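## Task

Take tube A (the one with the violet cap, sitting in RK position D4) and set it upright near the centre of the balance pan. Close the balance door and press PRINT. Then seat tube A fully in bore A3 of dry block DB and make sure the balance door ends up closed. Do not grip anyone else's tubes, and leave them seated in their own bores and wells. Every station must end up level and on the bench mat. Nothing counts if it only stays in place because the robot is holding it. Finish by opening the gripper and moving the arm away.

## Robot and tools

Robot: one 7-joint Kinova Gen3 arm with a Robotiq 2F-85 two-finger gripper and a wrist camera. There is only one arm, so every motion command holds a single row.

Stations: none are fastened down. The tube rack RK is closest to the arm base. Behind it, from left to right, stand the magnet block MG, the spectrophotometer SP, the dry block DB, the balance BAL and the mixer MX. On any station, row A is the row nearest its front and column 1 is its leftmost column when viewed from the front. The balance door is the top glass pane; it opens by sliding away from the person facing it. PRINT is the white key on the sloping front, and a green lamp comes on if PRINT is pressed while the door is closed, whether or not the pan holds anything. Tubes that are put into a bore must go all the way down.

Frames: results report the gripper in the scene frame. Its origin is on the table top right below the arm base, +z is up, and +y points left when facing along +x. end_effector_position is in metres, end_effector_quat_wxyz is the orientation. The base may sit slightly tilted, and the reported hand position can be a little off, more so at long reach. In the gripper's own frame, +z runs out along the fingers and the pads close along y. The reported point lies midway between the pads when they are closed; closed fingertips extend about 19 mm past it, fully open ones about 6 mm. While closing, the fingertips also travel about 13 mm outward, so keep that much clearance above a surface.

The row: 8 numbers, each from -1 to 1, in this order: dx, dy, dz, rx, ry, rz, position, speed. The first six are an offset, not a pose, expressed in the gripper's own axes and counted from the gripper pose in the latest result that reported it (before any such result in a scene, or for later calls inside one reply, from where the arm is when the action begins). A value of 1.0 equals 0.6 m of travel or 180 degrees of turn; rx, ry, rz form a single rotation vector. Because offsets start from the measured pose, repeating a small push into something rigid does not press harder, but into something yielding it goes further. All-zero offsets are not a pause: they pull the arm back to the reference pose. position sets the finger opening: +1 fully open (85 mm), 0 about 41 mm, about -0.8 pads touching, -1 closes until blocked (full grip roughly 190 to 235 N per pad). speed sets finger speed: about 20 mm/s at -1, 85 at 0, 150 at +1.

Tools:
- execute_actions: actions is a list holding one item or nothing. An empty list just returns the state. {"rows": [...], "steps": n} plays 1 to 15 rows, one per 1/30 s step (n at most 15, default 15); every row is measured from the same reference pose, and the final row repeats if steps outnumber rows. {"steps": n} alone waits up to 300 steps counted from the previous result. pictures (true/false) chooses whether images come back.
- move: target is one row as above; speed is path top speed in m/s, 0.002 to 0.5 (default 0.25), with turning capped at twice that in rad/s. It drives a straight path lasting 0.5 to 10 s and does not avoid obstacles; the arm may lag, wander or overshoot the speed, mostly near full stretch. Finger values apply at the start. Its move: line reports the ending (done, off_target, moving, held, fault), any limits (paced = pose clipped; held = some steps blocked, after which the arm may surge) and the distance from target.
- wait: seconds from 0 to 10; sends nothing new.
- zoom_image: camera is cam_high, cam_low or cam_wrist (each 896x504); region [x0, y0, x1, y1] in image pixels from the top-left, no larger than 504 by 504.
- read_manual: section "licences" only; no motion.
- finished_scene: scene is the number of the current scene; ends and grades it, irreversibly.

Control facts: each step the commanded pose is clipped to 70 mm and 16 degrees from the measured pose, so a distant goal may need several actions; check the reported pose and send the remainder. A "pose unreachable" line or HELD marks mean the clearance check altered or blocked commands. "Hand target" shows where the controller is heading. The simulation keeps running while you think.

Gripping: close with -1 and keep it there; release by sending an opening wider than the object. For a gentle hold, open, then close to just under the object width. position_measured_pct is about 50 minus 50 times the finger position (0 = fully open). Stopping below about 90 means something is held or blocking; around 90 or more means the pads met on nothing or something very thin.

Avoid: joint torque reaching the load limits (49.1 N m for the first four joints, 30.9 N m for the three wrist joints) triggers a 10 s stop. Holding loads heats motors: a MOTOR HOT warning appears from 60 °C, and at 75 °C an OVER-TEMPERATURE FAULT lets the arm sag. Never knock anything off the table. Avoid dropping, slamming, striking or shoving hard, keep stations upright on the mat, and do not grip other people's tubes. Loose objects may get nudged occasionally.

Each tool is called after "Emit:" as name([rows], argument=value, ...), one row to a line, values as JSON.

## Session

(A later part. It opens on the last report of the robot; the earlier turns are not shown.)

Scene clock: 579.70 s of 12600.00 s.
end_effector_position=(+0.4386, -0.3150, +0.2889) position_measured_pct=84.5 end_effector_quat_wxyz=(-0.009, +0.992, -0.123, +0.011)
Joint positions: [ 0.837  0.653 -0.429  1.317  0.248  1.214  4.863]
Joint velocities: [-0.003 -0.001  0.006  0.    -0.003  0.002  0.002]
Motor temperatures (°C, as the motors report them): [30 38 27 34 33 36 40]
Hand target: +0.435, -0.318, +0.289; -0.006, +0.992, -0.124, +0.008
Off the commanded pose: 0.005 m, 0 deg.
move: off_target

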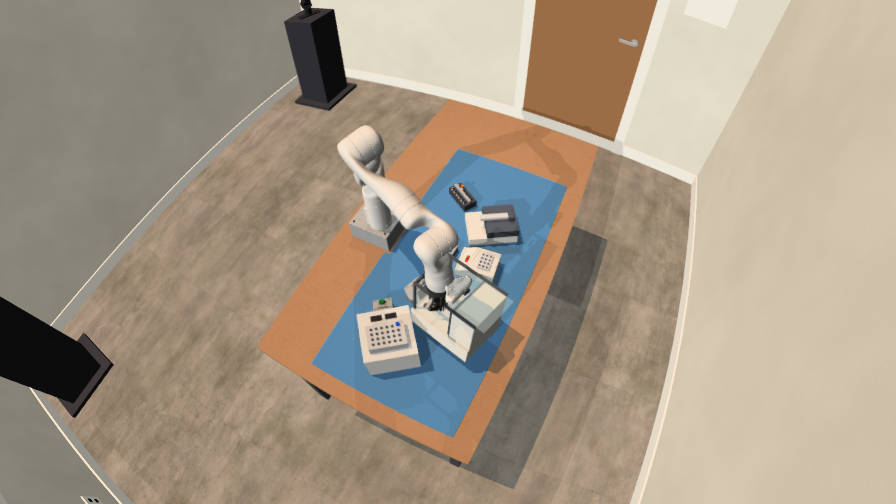

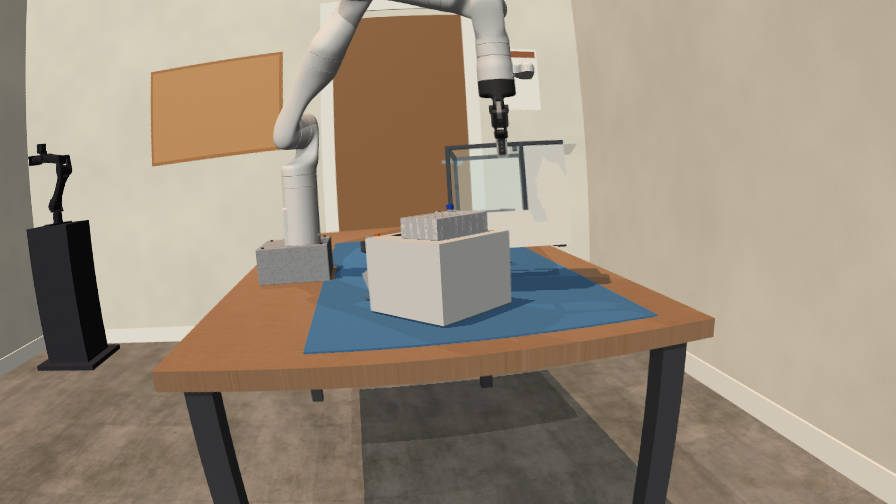

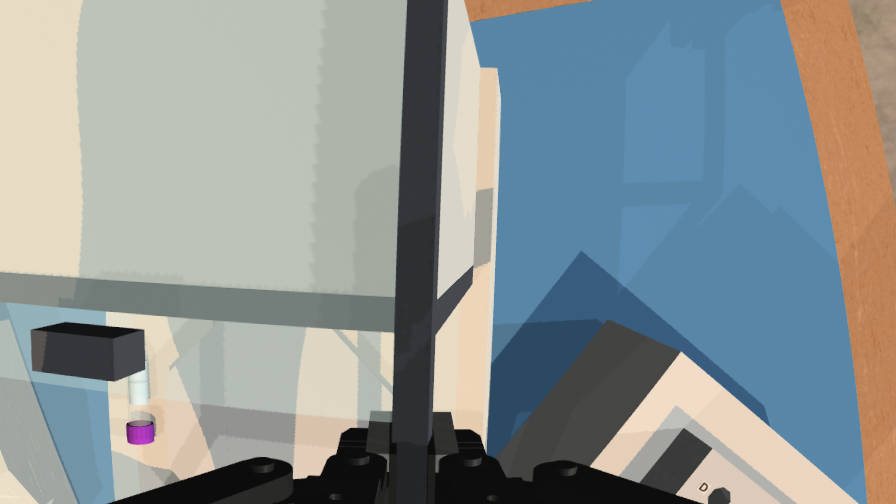

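Emit:
move(target=[0,0,-0.05,0,0,0,-1,0], speed=0.03)

Emit:
move(target=[0.16,-0.05,0,0,0,0,-1,0], speed=0.04)

Scene clock: 599.33 s of 12600.00 s.
end_effector_position=(+0.4407, -0.3126, +0.3189) position_measured_pct=84.5 end_effector_quat_wxyz=(-0.011, +0.992, -0.121, +0.014)
Joint positions: [ 0.832  0.628 -0.432  1.261  0.228  1.289  4.876]
Joint velocities: [-0.002 -0.     0.005 -0.002 -0.002 -0.     0.002]
Motor temperatures (°C, as the motors report them): [30 40 27 35 33 36 40]
Hand target: +0.438, -0.315, +0.319; -0.009, +0.992, -0.123, +0.011
Off the commanded pose: 0.004 m, 0 deg.
move: off_target

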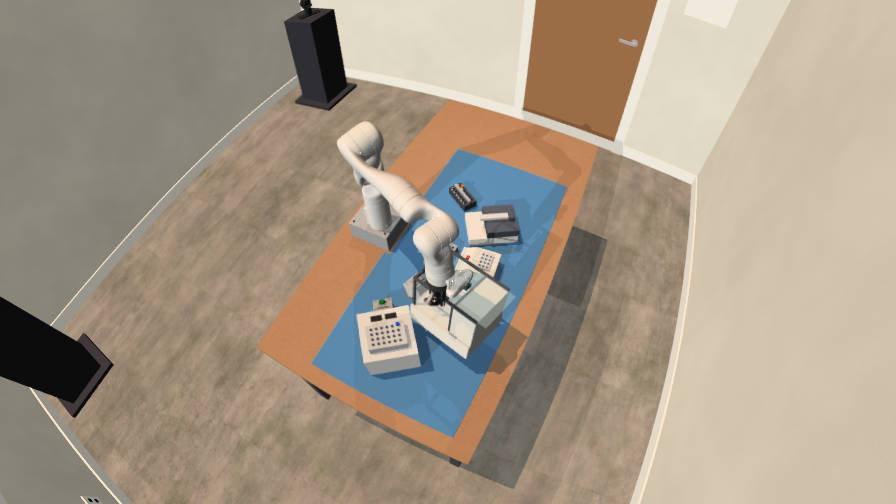

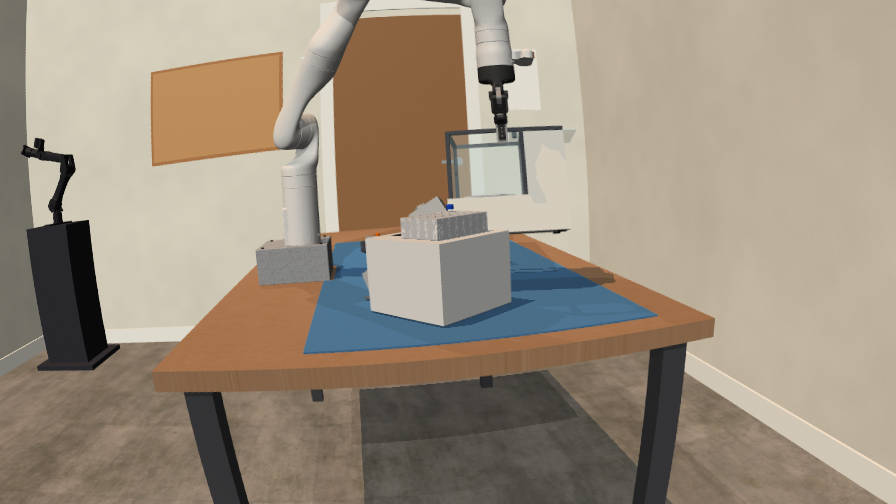

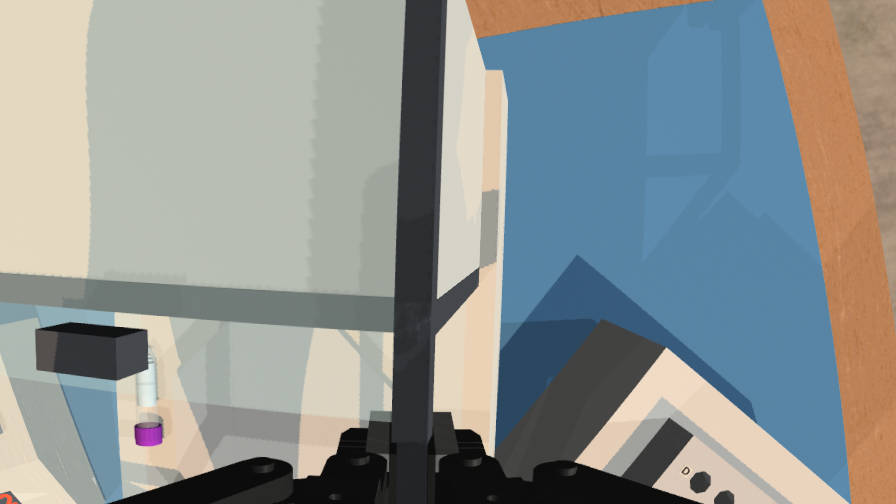

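Scene clock: 602.17 s of 12600.00 s.
end_effector_position=(+0.5412, -0.3066, +0.3228) position_measured_pct=84.5 end_effector_quat_wxyz=(-0.011, +0.992, -0.121, +0.014)
Joint positions: [ 0.648  0.831 -0.401  0.85   0.267  1.484  4.814]
Joint velocities: [-0.003  0.008  0.004 -0.004  0.003  0.009 -0.   ]
Motor temperatures (°C, as the motors report them): [30 40 27 35 33 36 40]
Hand target: +0.541, -0.306, +0.322; -0.011, +0.992, -0.121, +0.014
Off the commanded pose: 0.001 m, 0 deg.
move: done

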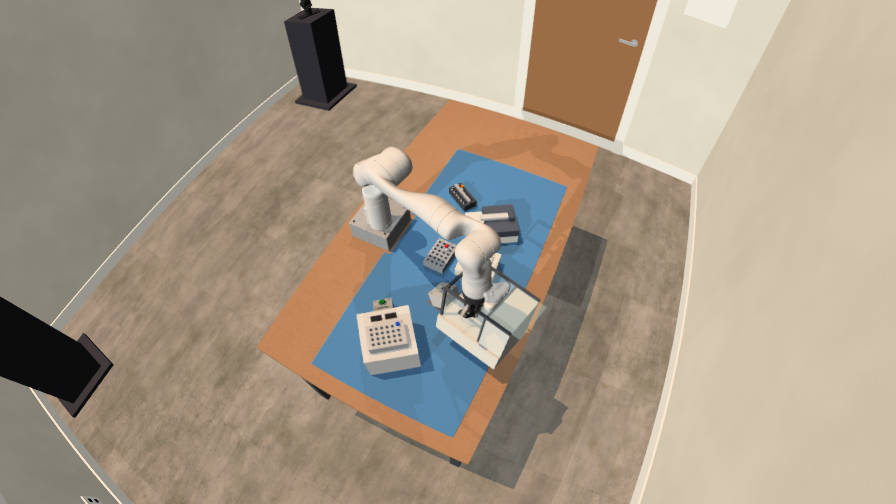

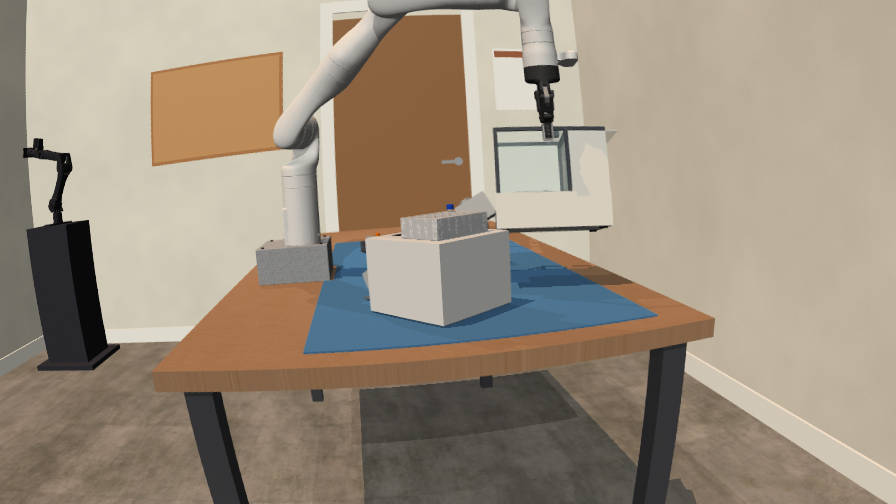

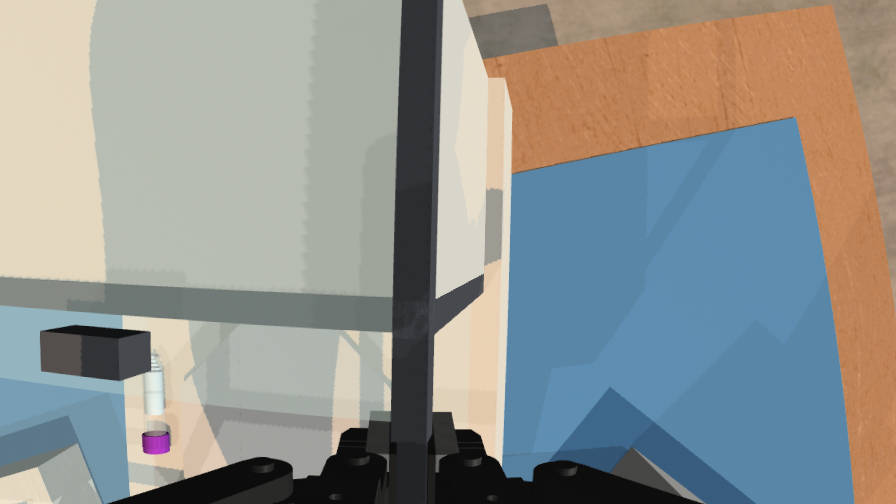

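Emit:
move(target=[0,0,0,-0.25,0,0,-1,0], speed=0.05)

Scene clock: 626.23 s of 12600.00 s.
end_effector_position=(+0.5468, -0.2982, +0.3211) position_measured_pct=84.5 end_effector_quat_wxyz=(+0.363, +0.924, -0.117, -0.026)
Joint positions: [ 0.156  0.807 -0.075  1.142  0.813  1.377  4.315]
Joint velocities: [-0.012  0.003  0.012  0.001 -0.    -0.004 -0.002]
Motor temperatures (°C, as the motors report them): [30 43 27 36 33 36 40]
Hand target: +0.541, -0.307, +0.323; +0.370, +0.921, -0.118, -0.032
Off the commanded pose: 0.010 m, 1 deg.
move: off_target

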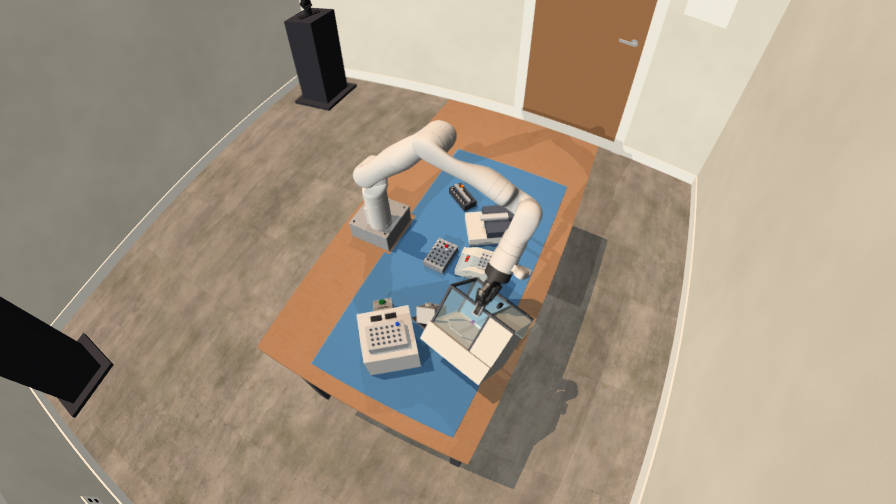

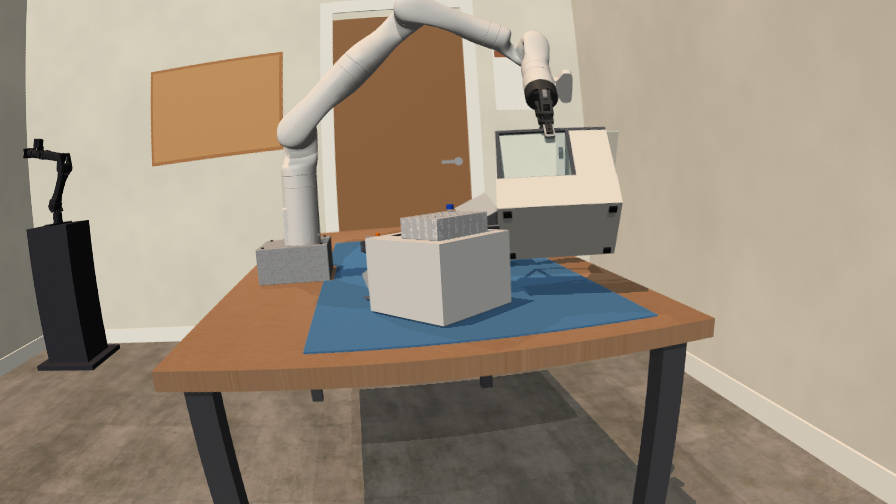

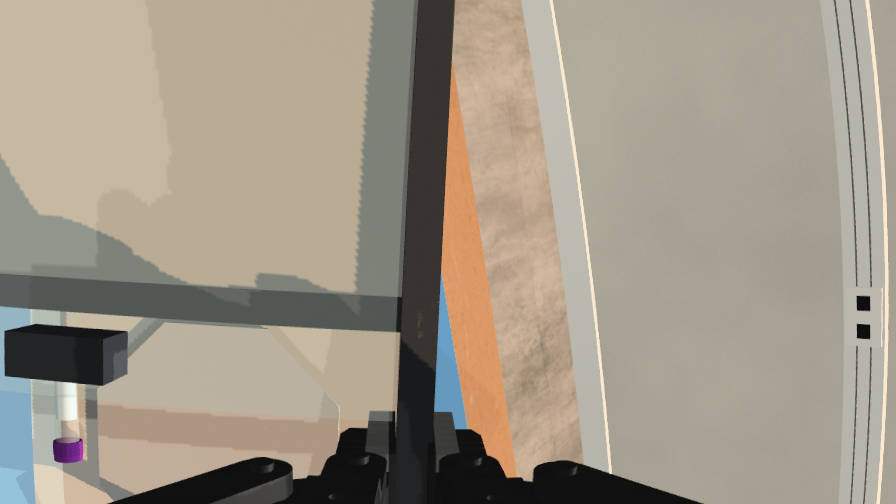

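Emit:
move(target=[0,0,0,-0.22,0,0,-1,0], speed=0.05)

Scene clock: 637.67 s of 12600.00 s.
end_effector_position=(+0.5518, -0.2911, +0.3198) position_measured_pct=84.5 end_effector_quat_wxyz=(+0.650, +0.751, -0.100, -0.056)
Joint positions: [-0.165  1.117  0.254  1.163  1.105  1.547  3.989]
Joint velocities: [-0.003  0.008  0.01   0.002  0.001  0.001 -0.002]
Motor temperatures (°C, as the motors report them): [30 44 27 36 34 36 40]
Hand target: +0.547, -0.298, +0.321; +0.655, +0.746, -0.102, -0.063
Off the commanded pose: 0.009 m, 1 deg.
move: off_target

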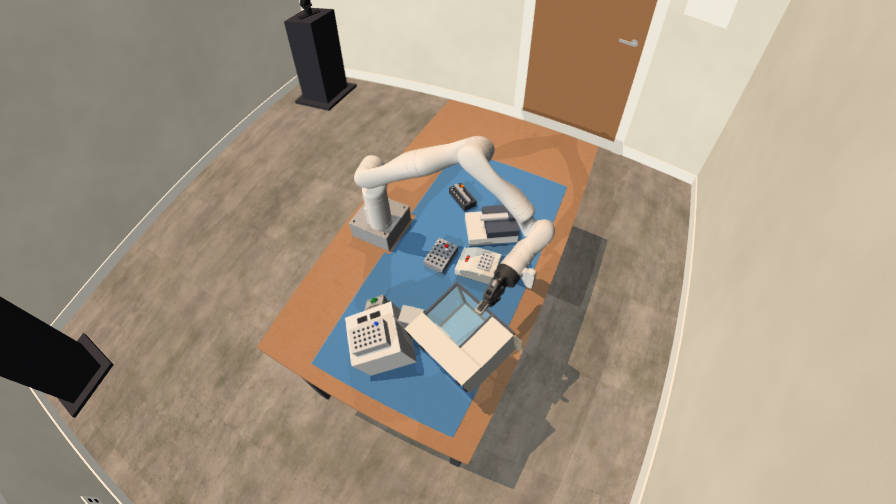

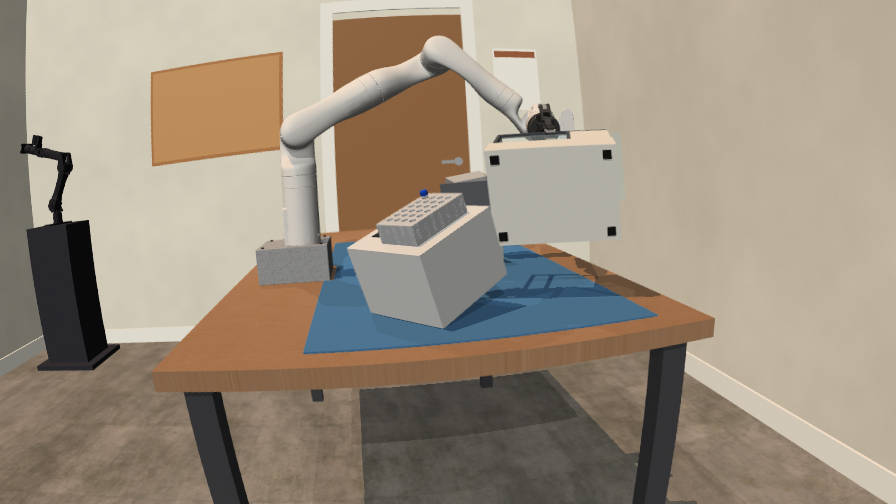

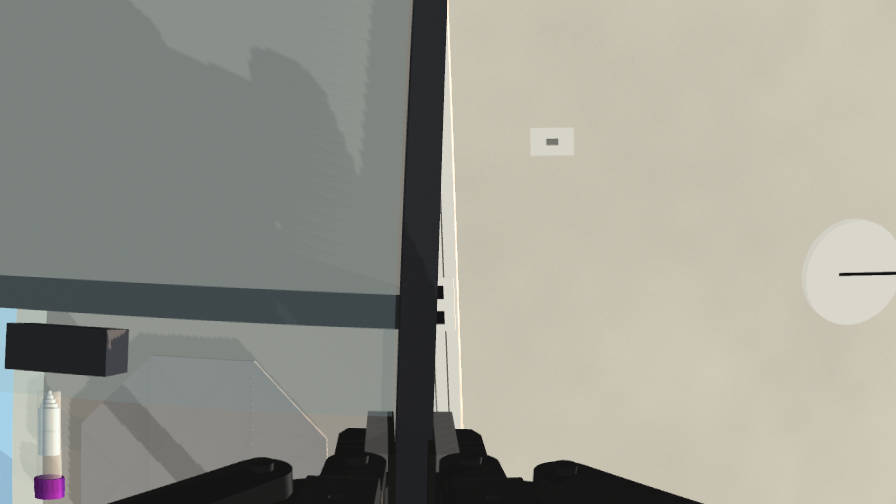

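Emit:
move(target=[0.07,0,0,0,0,0,-1,0], speed=0.015)

Scene clock: 646.43 s of 12600.00 s.
end_effector_position=(+0.5932, -0.2998, +0.3218) position_measured_pct=84.5 end_effector_quat_wxyz=(+0.650, +0.752, -0.100, -0.055)
Joint positions: [-0.135  1.206  0.274  0.934  1.091  1.581  4.123]
Joint velocities: [ 0.003  0.003  0.    -0.009 -0.003  0.     0.004]
Motor temperatures (°C, as the motors report them): [30 44 28 36 35 36 40]
Hand target: +0.593, -0.300, +0.322; +0.650, +0.751, -0.100, -0.056
Off the commanded pose: 0.001 m, 0 deg.
move: done

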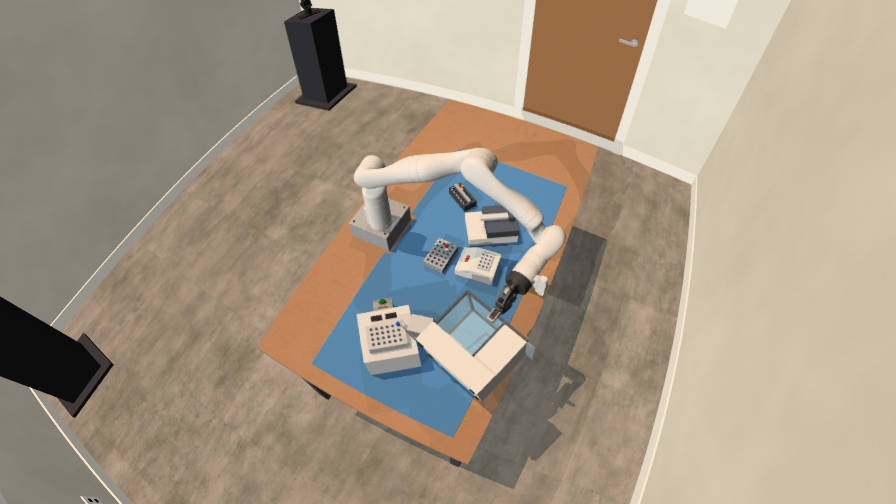

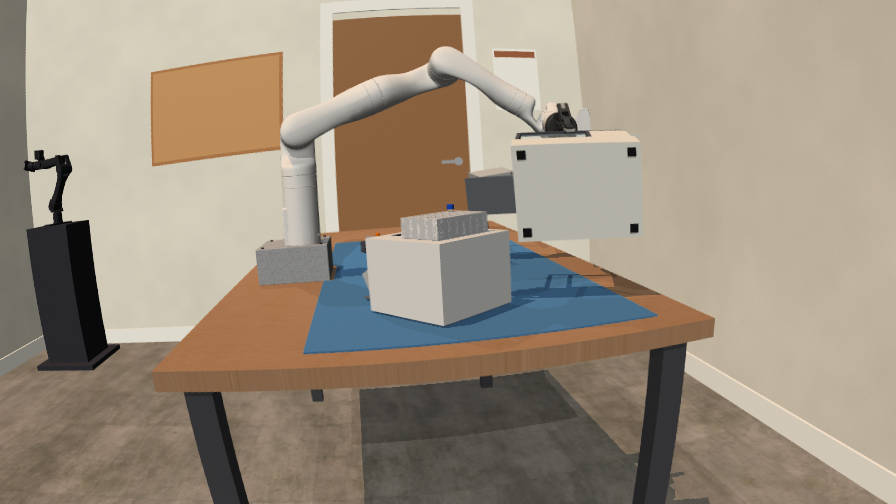

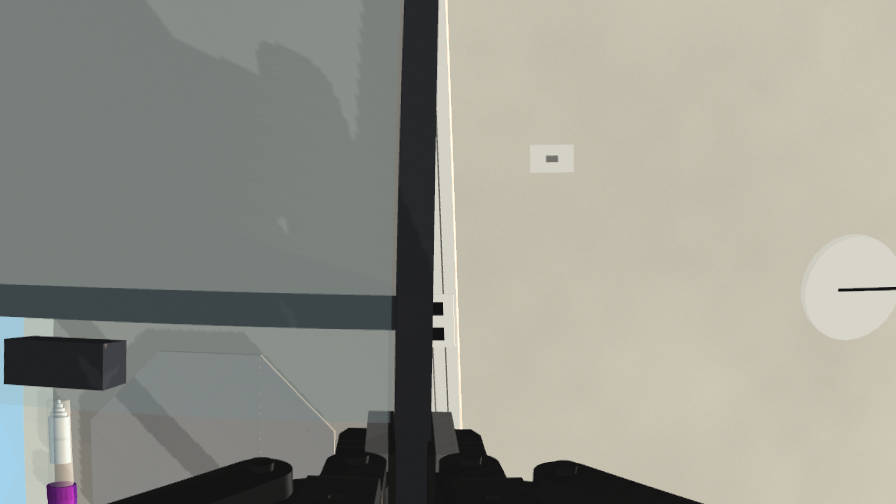

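Emit:
move(target=[0.05,0,-0.13,0,0,0,-1,0], speed=0.03)

Scene clock: 663.77 s of 12600.00 s.
end_effector_position=(+0.6391, -0.2308, +0.3351) position_measured_pct=84.5 end_effector_quat_wxyz=(+0.650, +0.752, -0.100, -0.054)
Joint positions: [-0.188  1.34   0.274  0.552  1.066  1.772  4.323]
Joint velocities: [ 0.003  0.006  0.002 -0.009 -0.     0.003  0.004]
Motor temperatures (°C, as the motors report them): [30 46 29 36 37 37 40]
Hand target: +0.639, -0.231, +0.335; +0.650, +0.752, -0.100, -0.055
Off the commanded pose: 0.000 m, 0 deg.
move: done

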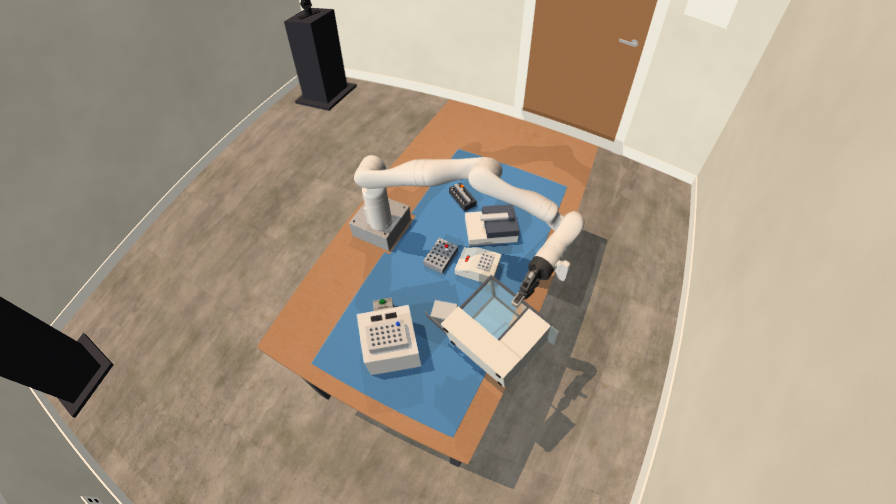

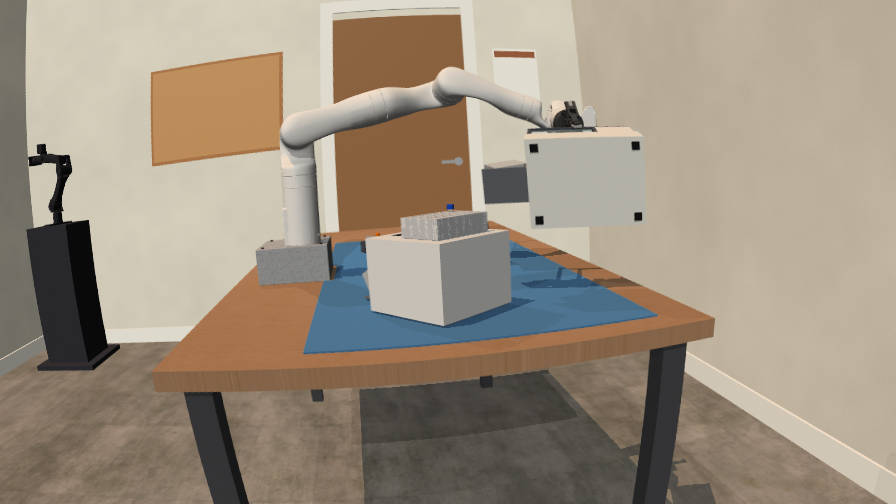

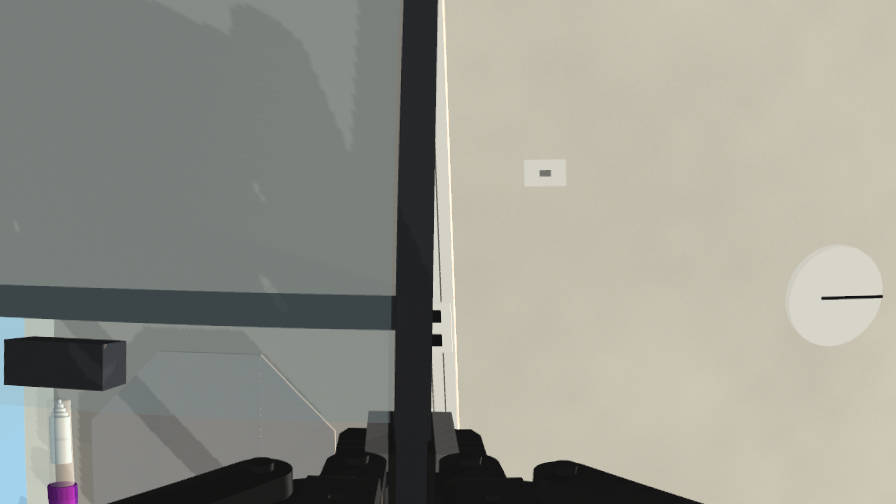

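Emit:
move(target=[-0.08,0,0,0,0.139,0,-1,0], speed=0.04)

Scene clock: 702.43 s of 12600.00 s.
end_effector_position=(+0.5921, -0.2209, +0.3329) position_measured_pct=84.5 end_effector_quat_wxyz=(+0.656, +0.746, +0.043, +0.110)
Joint positions: [-0.36   0.97   0.287  1.561  1.375  1.275  3.695]
Joint velocities: [-0.003 -0.005  0.001  0.014  0.008 -0.002 -0.01 ]
Motor temperatures (°C, as the motors report them): [30 49 30 36 39 37 40]
Hand target: +0.592, -0.221, +0.333; +0.656, +0.746, +0.043, +0.110
Off the commanded pose: 0.001 m, 0 deg.
move: done

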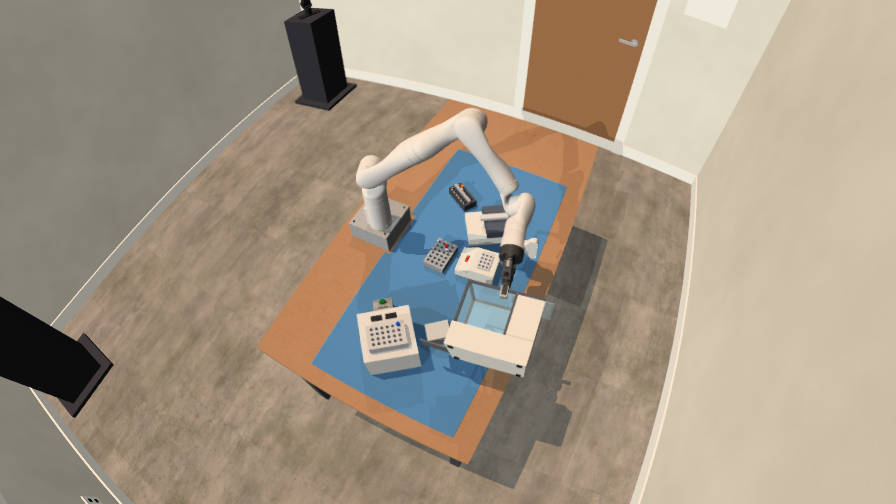

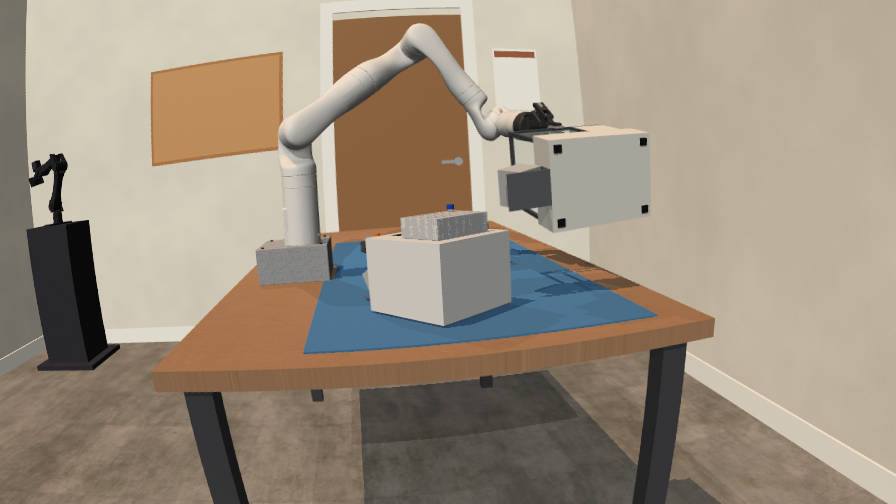

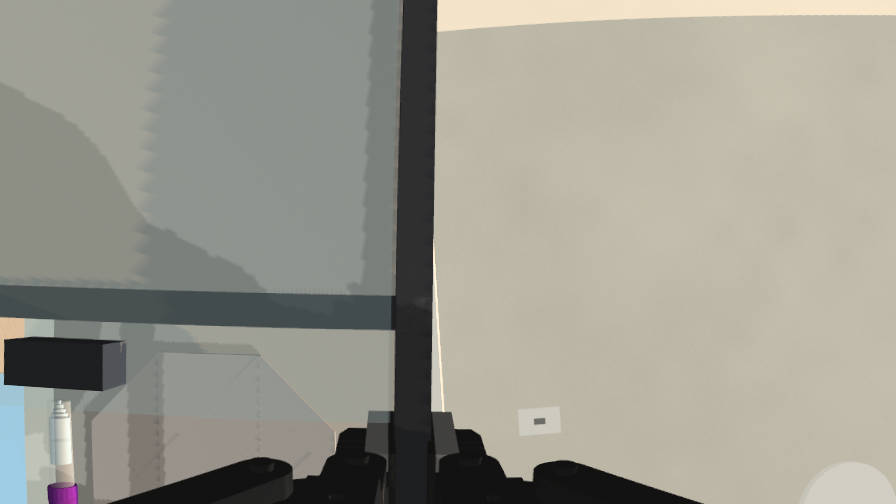

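Emit:
move(target=[0.03,-0.15,-0.02,0,0,0,-1,0], speed=0.03)

Scene clock: 709.60 s of 12600.00 s.
end_effector_position=(+0.6141, -0.1929, +0.2474) position_measured_pct=84.5 end_effector_quat_wxyz=(+0.656, +0.746, +0.043, +0.110)
Joint positions: [-0.374  1.169  0.254  1.421  1.33   1.307  3.635]
Joint velocities: [ 0.001  0.003  0.005 -0.002 -0.     0.003 -0.   ]
Motor temperatures (°C, as the motors report them): [30 49 30 36 39 38 40]
Hand target: +0.614, -0.193, +0.247; +0.656, +0.746, +0.043, +0.110
Off the commanded pose: 0.000 m, 0 deg.
move: done

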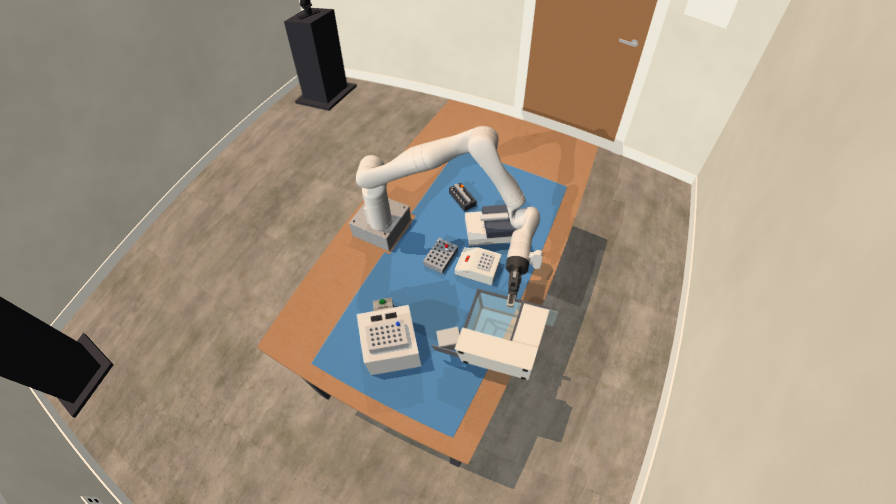

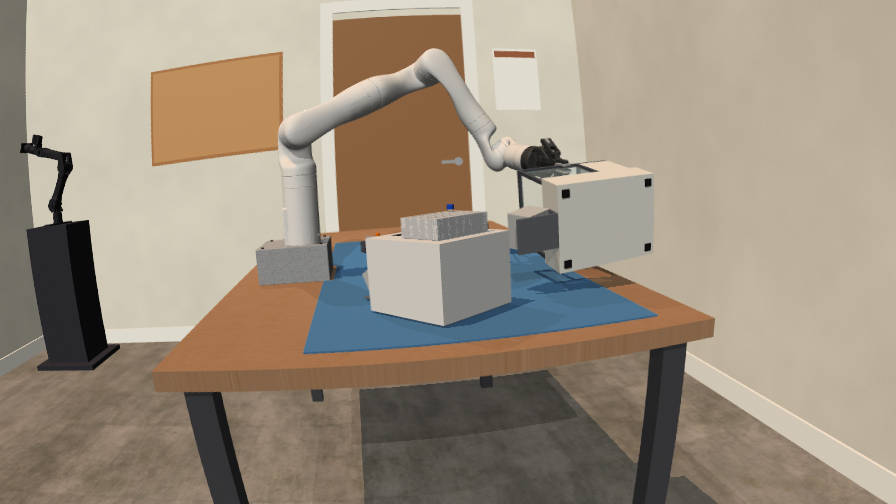

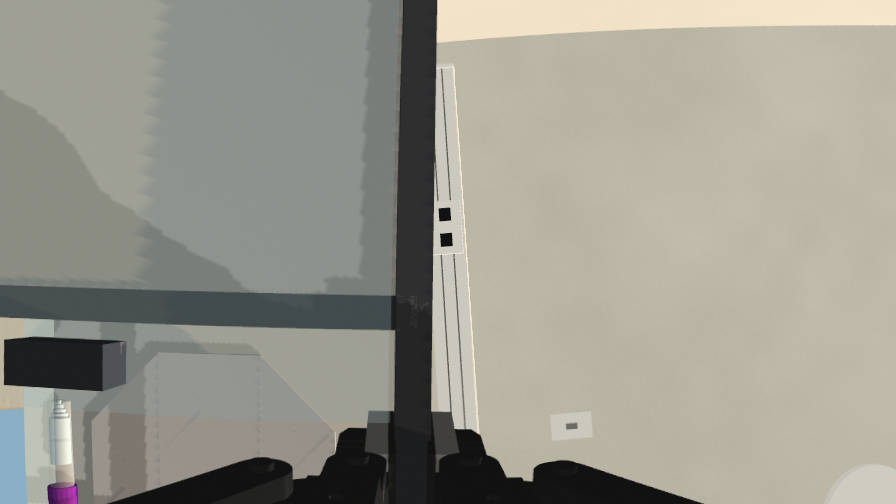

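Emit:
move(target=[-0.02,-0.07,0,-0.07,0,0,-1,0], speed=0.03)

Scene clock: 720.13 s of 12600.00 s.
end_effector_position=(+0.6059, -0.1896, +0.2050) position_measured_pct=84.5 end_effector_quat_wxyz=(+0.733, +0.669, +0.031, +0.114)
Joint positions: [-0.413  1.414  0.316  1.3    1.33   1.455  3.52 ]
Joint velocities: [-0.001  0.008  0.002 -0.004  0.002  0.005 -0.001]
Motor temperatures (°C, as the motors report them): [30 50 31 35 39 38 40]
Hand target: +0.606, -0.190, +0.205; +0.734, +0.669, +0.031, +0.114
Off the commanded pose: 0.000 m, 0 deg.
move: done

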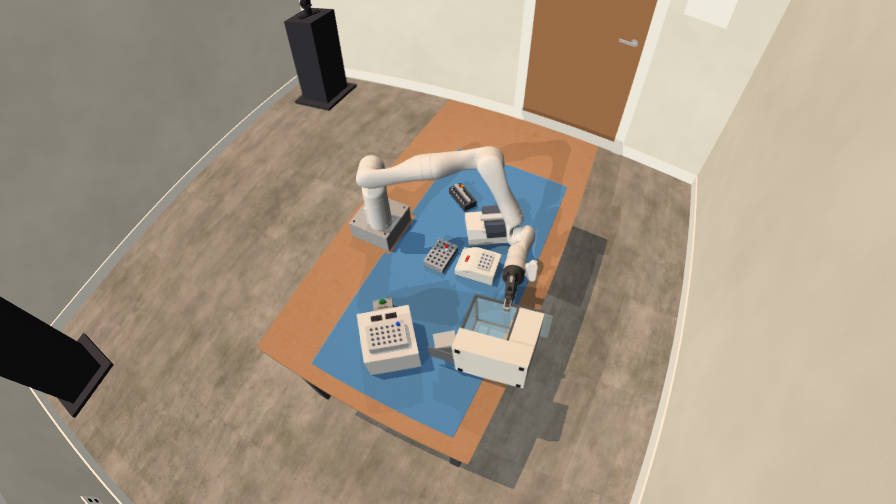

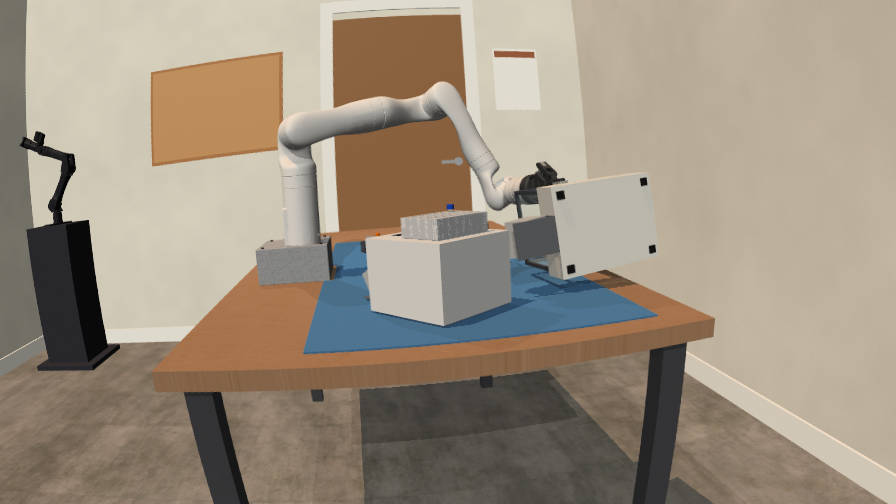

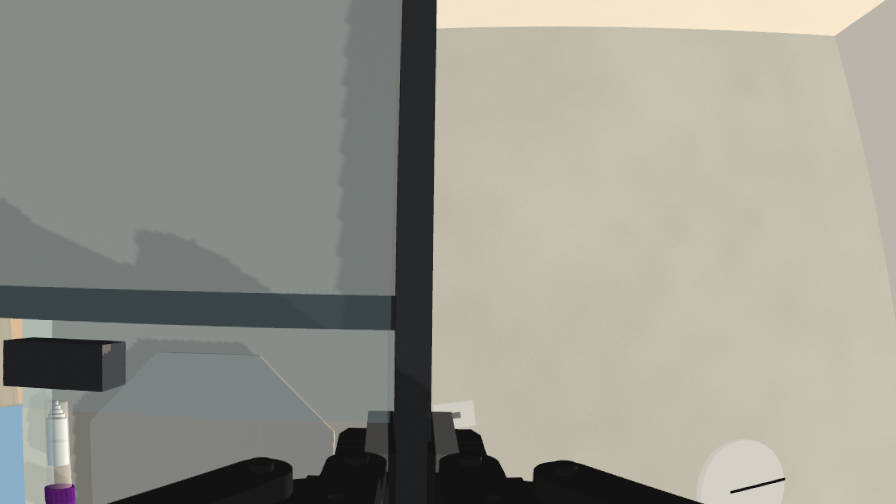

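Emit:
move(target=[0,0,0,-0.08,0,0,-1,0], speed=0.03)

Scene clock: 727.37 s of 12600.00 s.
end_effector_position=(+0.6061, -0.1894, +0.2054) position_measured_pct=84.5 end_effector_quat_wxyz=(+0.811, +0.572, +0.017, +0.118)
Joint positions: [-0.409  1.61   0.404  1.118  1.331  1.629  3.528]
Joint velocities: [ 0.001  0.005 -0.001 -0.006  0.001  0.005  0.002]
Motor temperatures (°C, as the motors report them): [30 50 31 35 39 39 40]
Hand target: +0.606, -0.189, +0.205; +0.812, +0.572, +0.017, +0.118
Off the commanded pose: 0.000 m, 0 deg.
move: done

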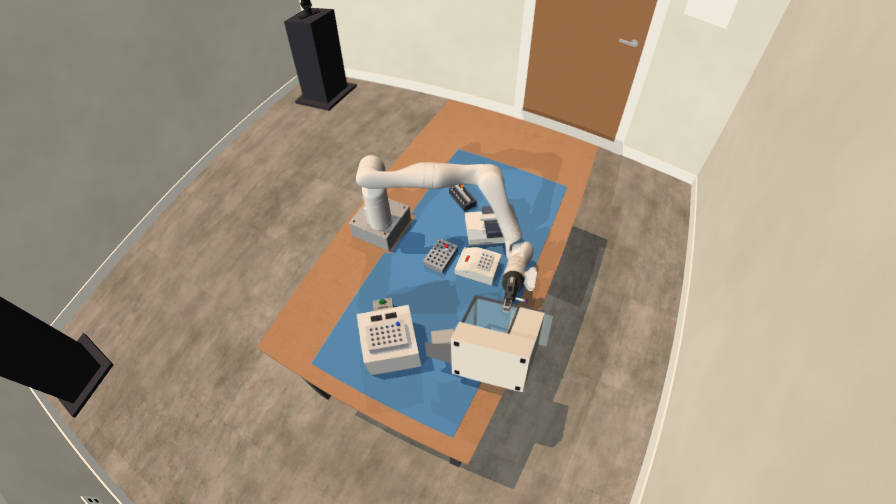

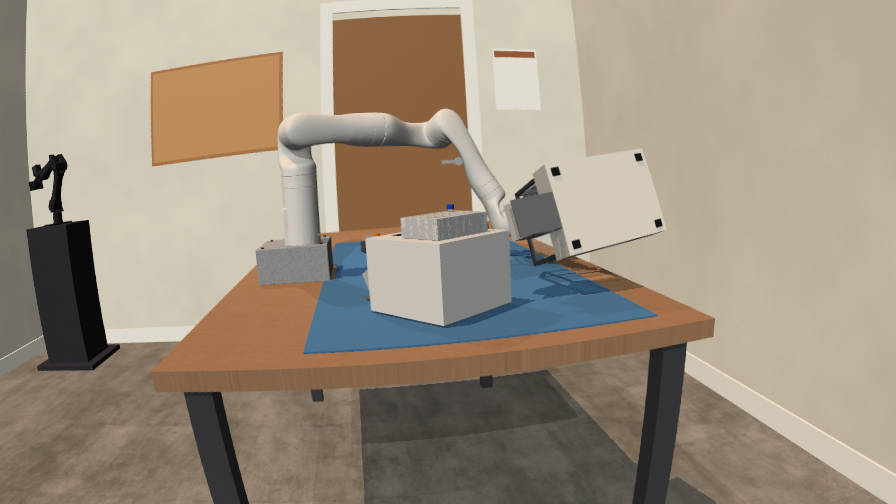

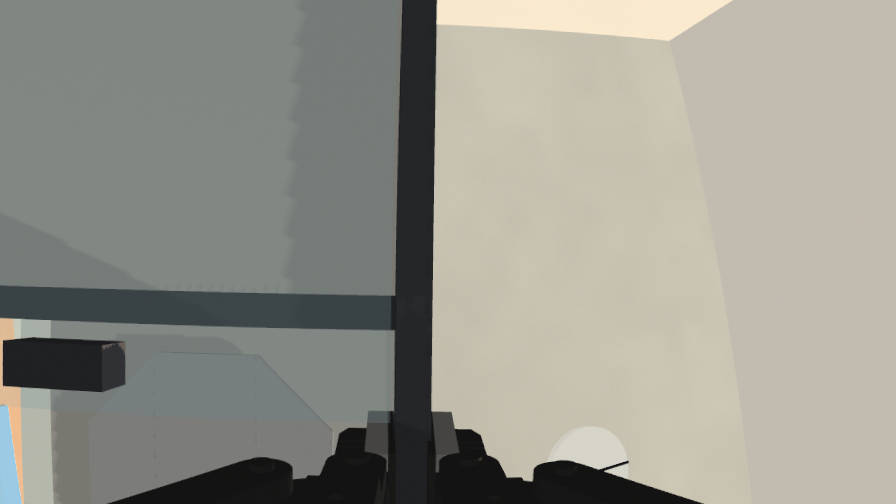

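Tube is out. Check where.

Emit:
zoom_image(camera="cam_high", region=[440, 230, 620, 360])

Region (440, 230, 620, 360) of cam_high's 896x504 image, scaled by 2.800, with more detail than that image has.

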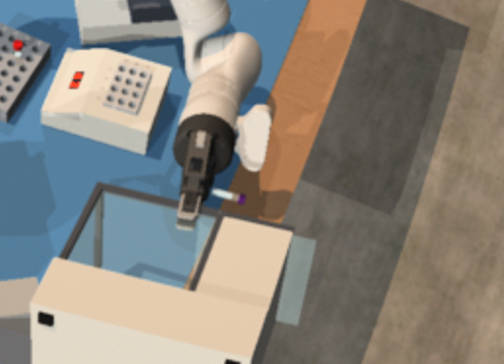

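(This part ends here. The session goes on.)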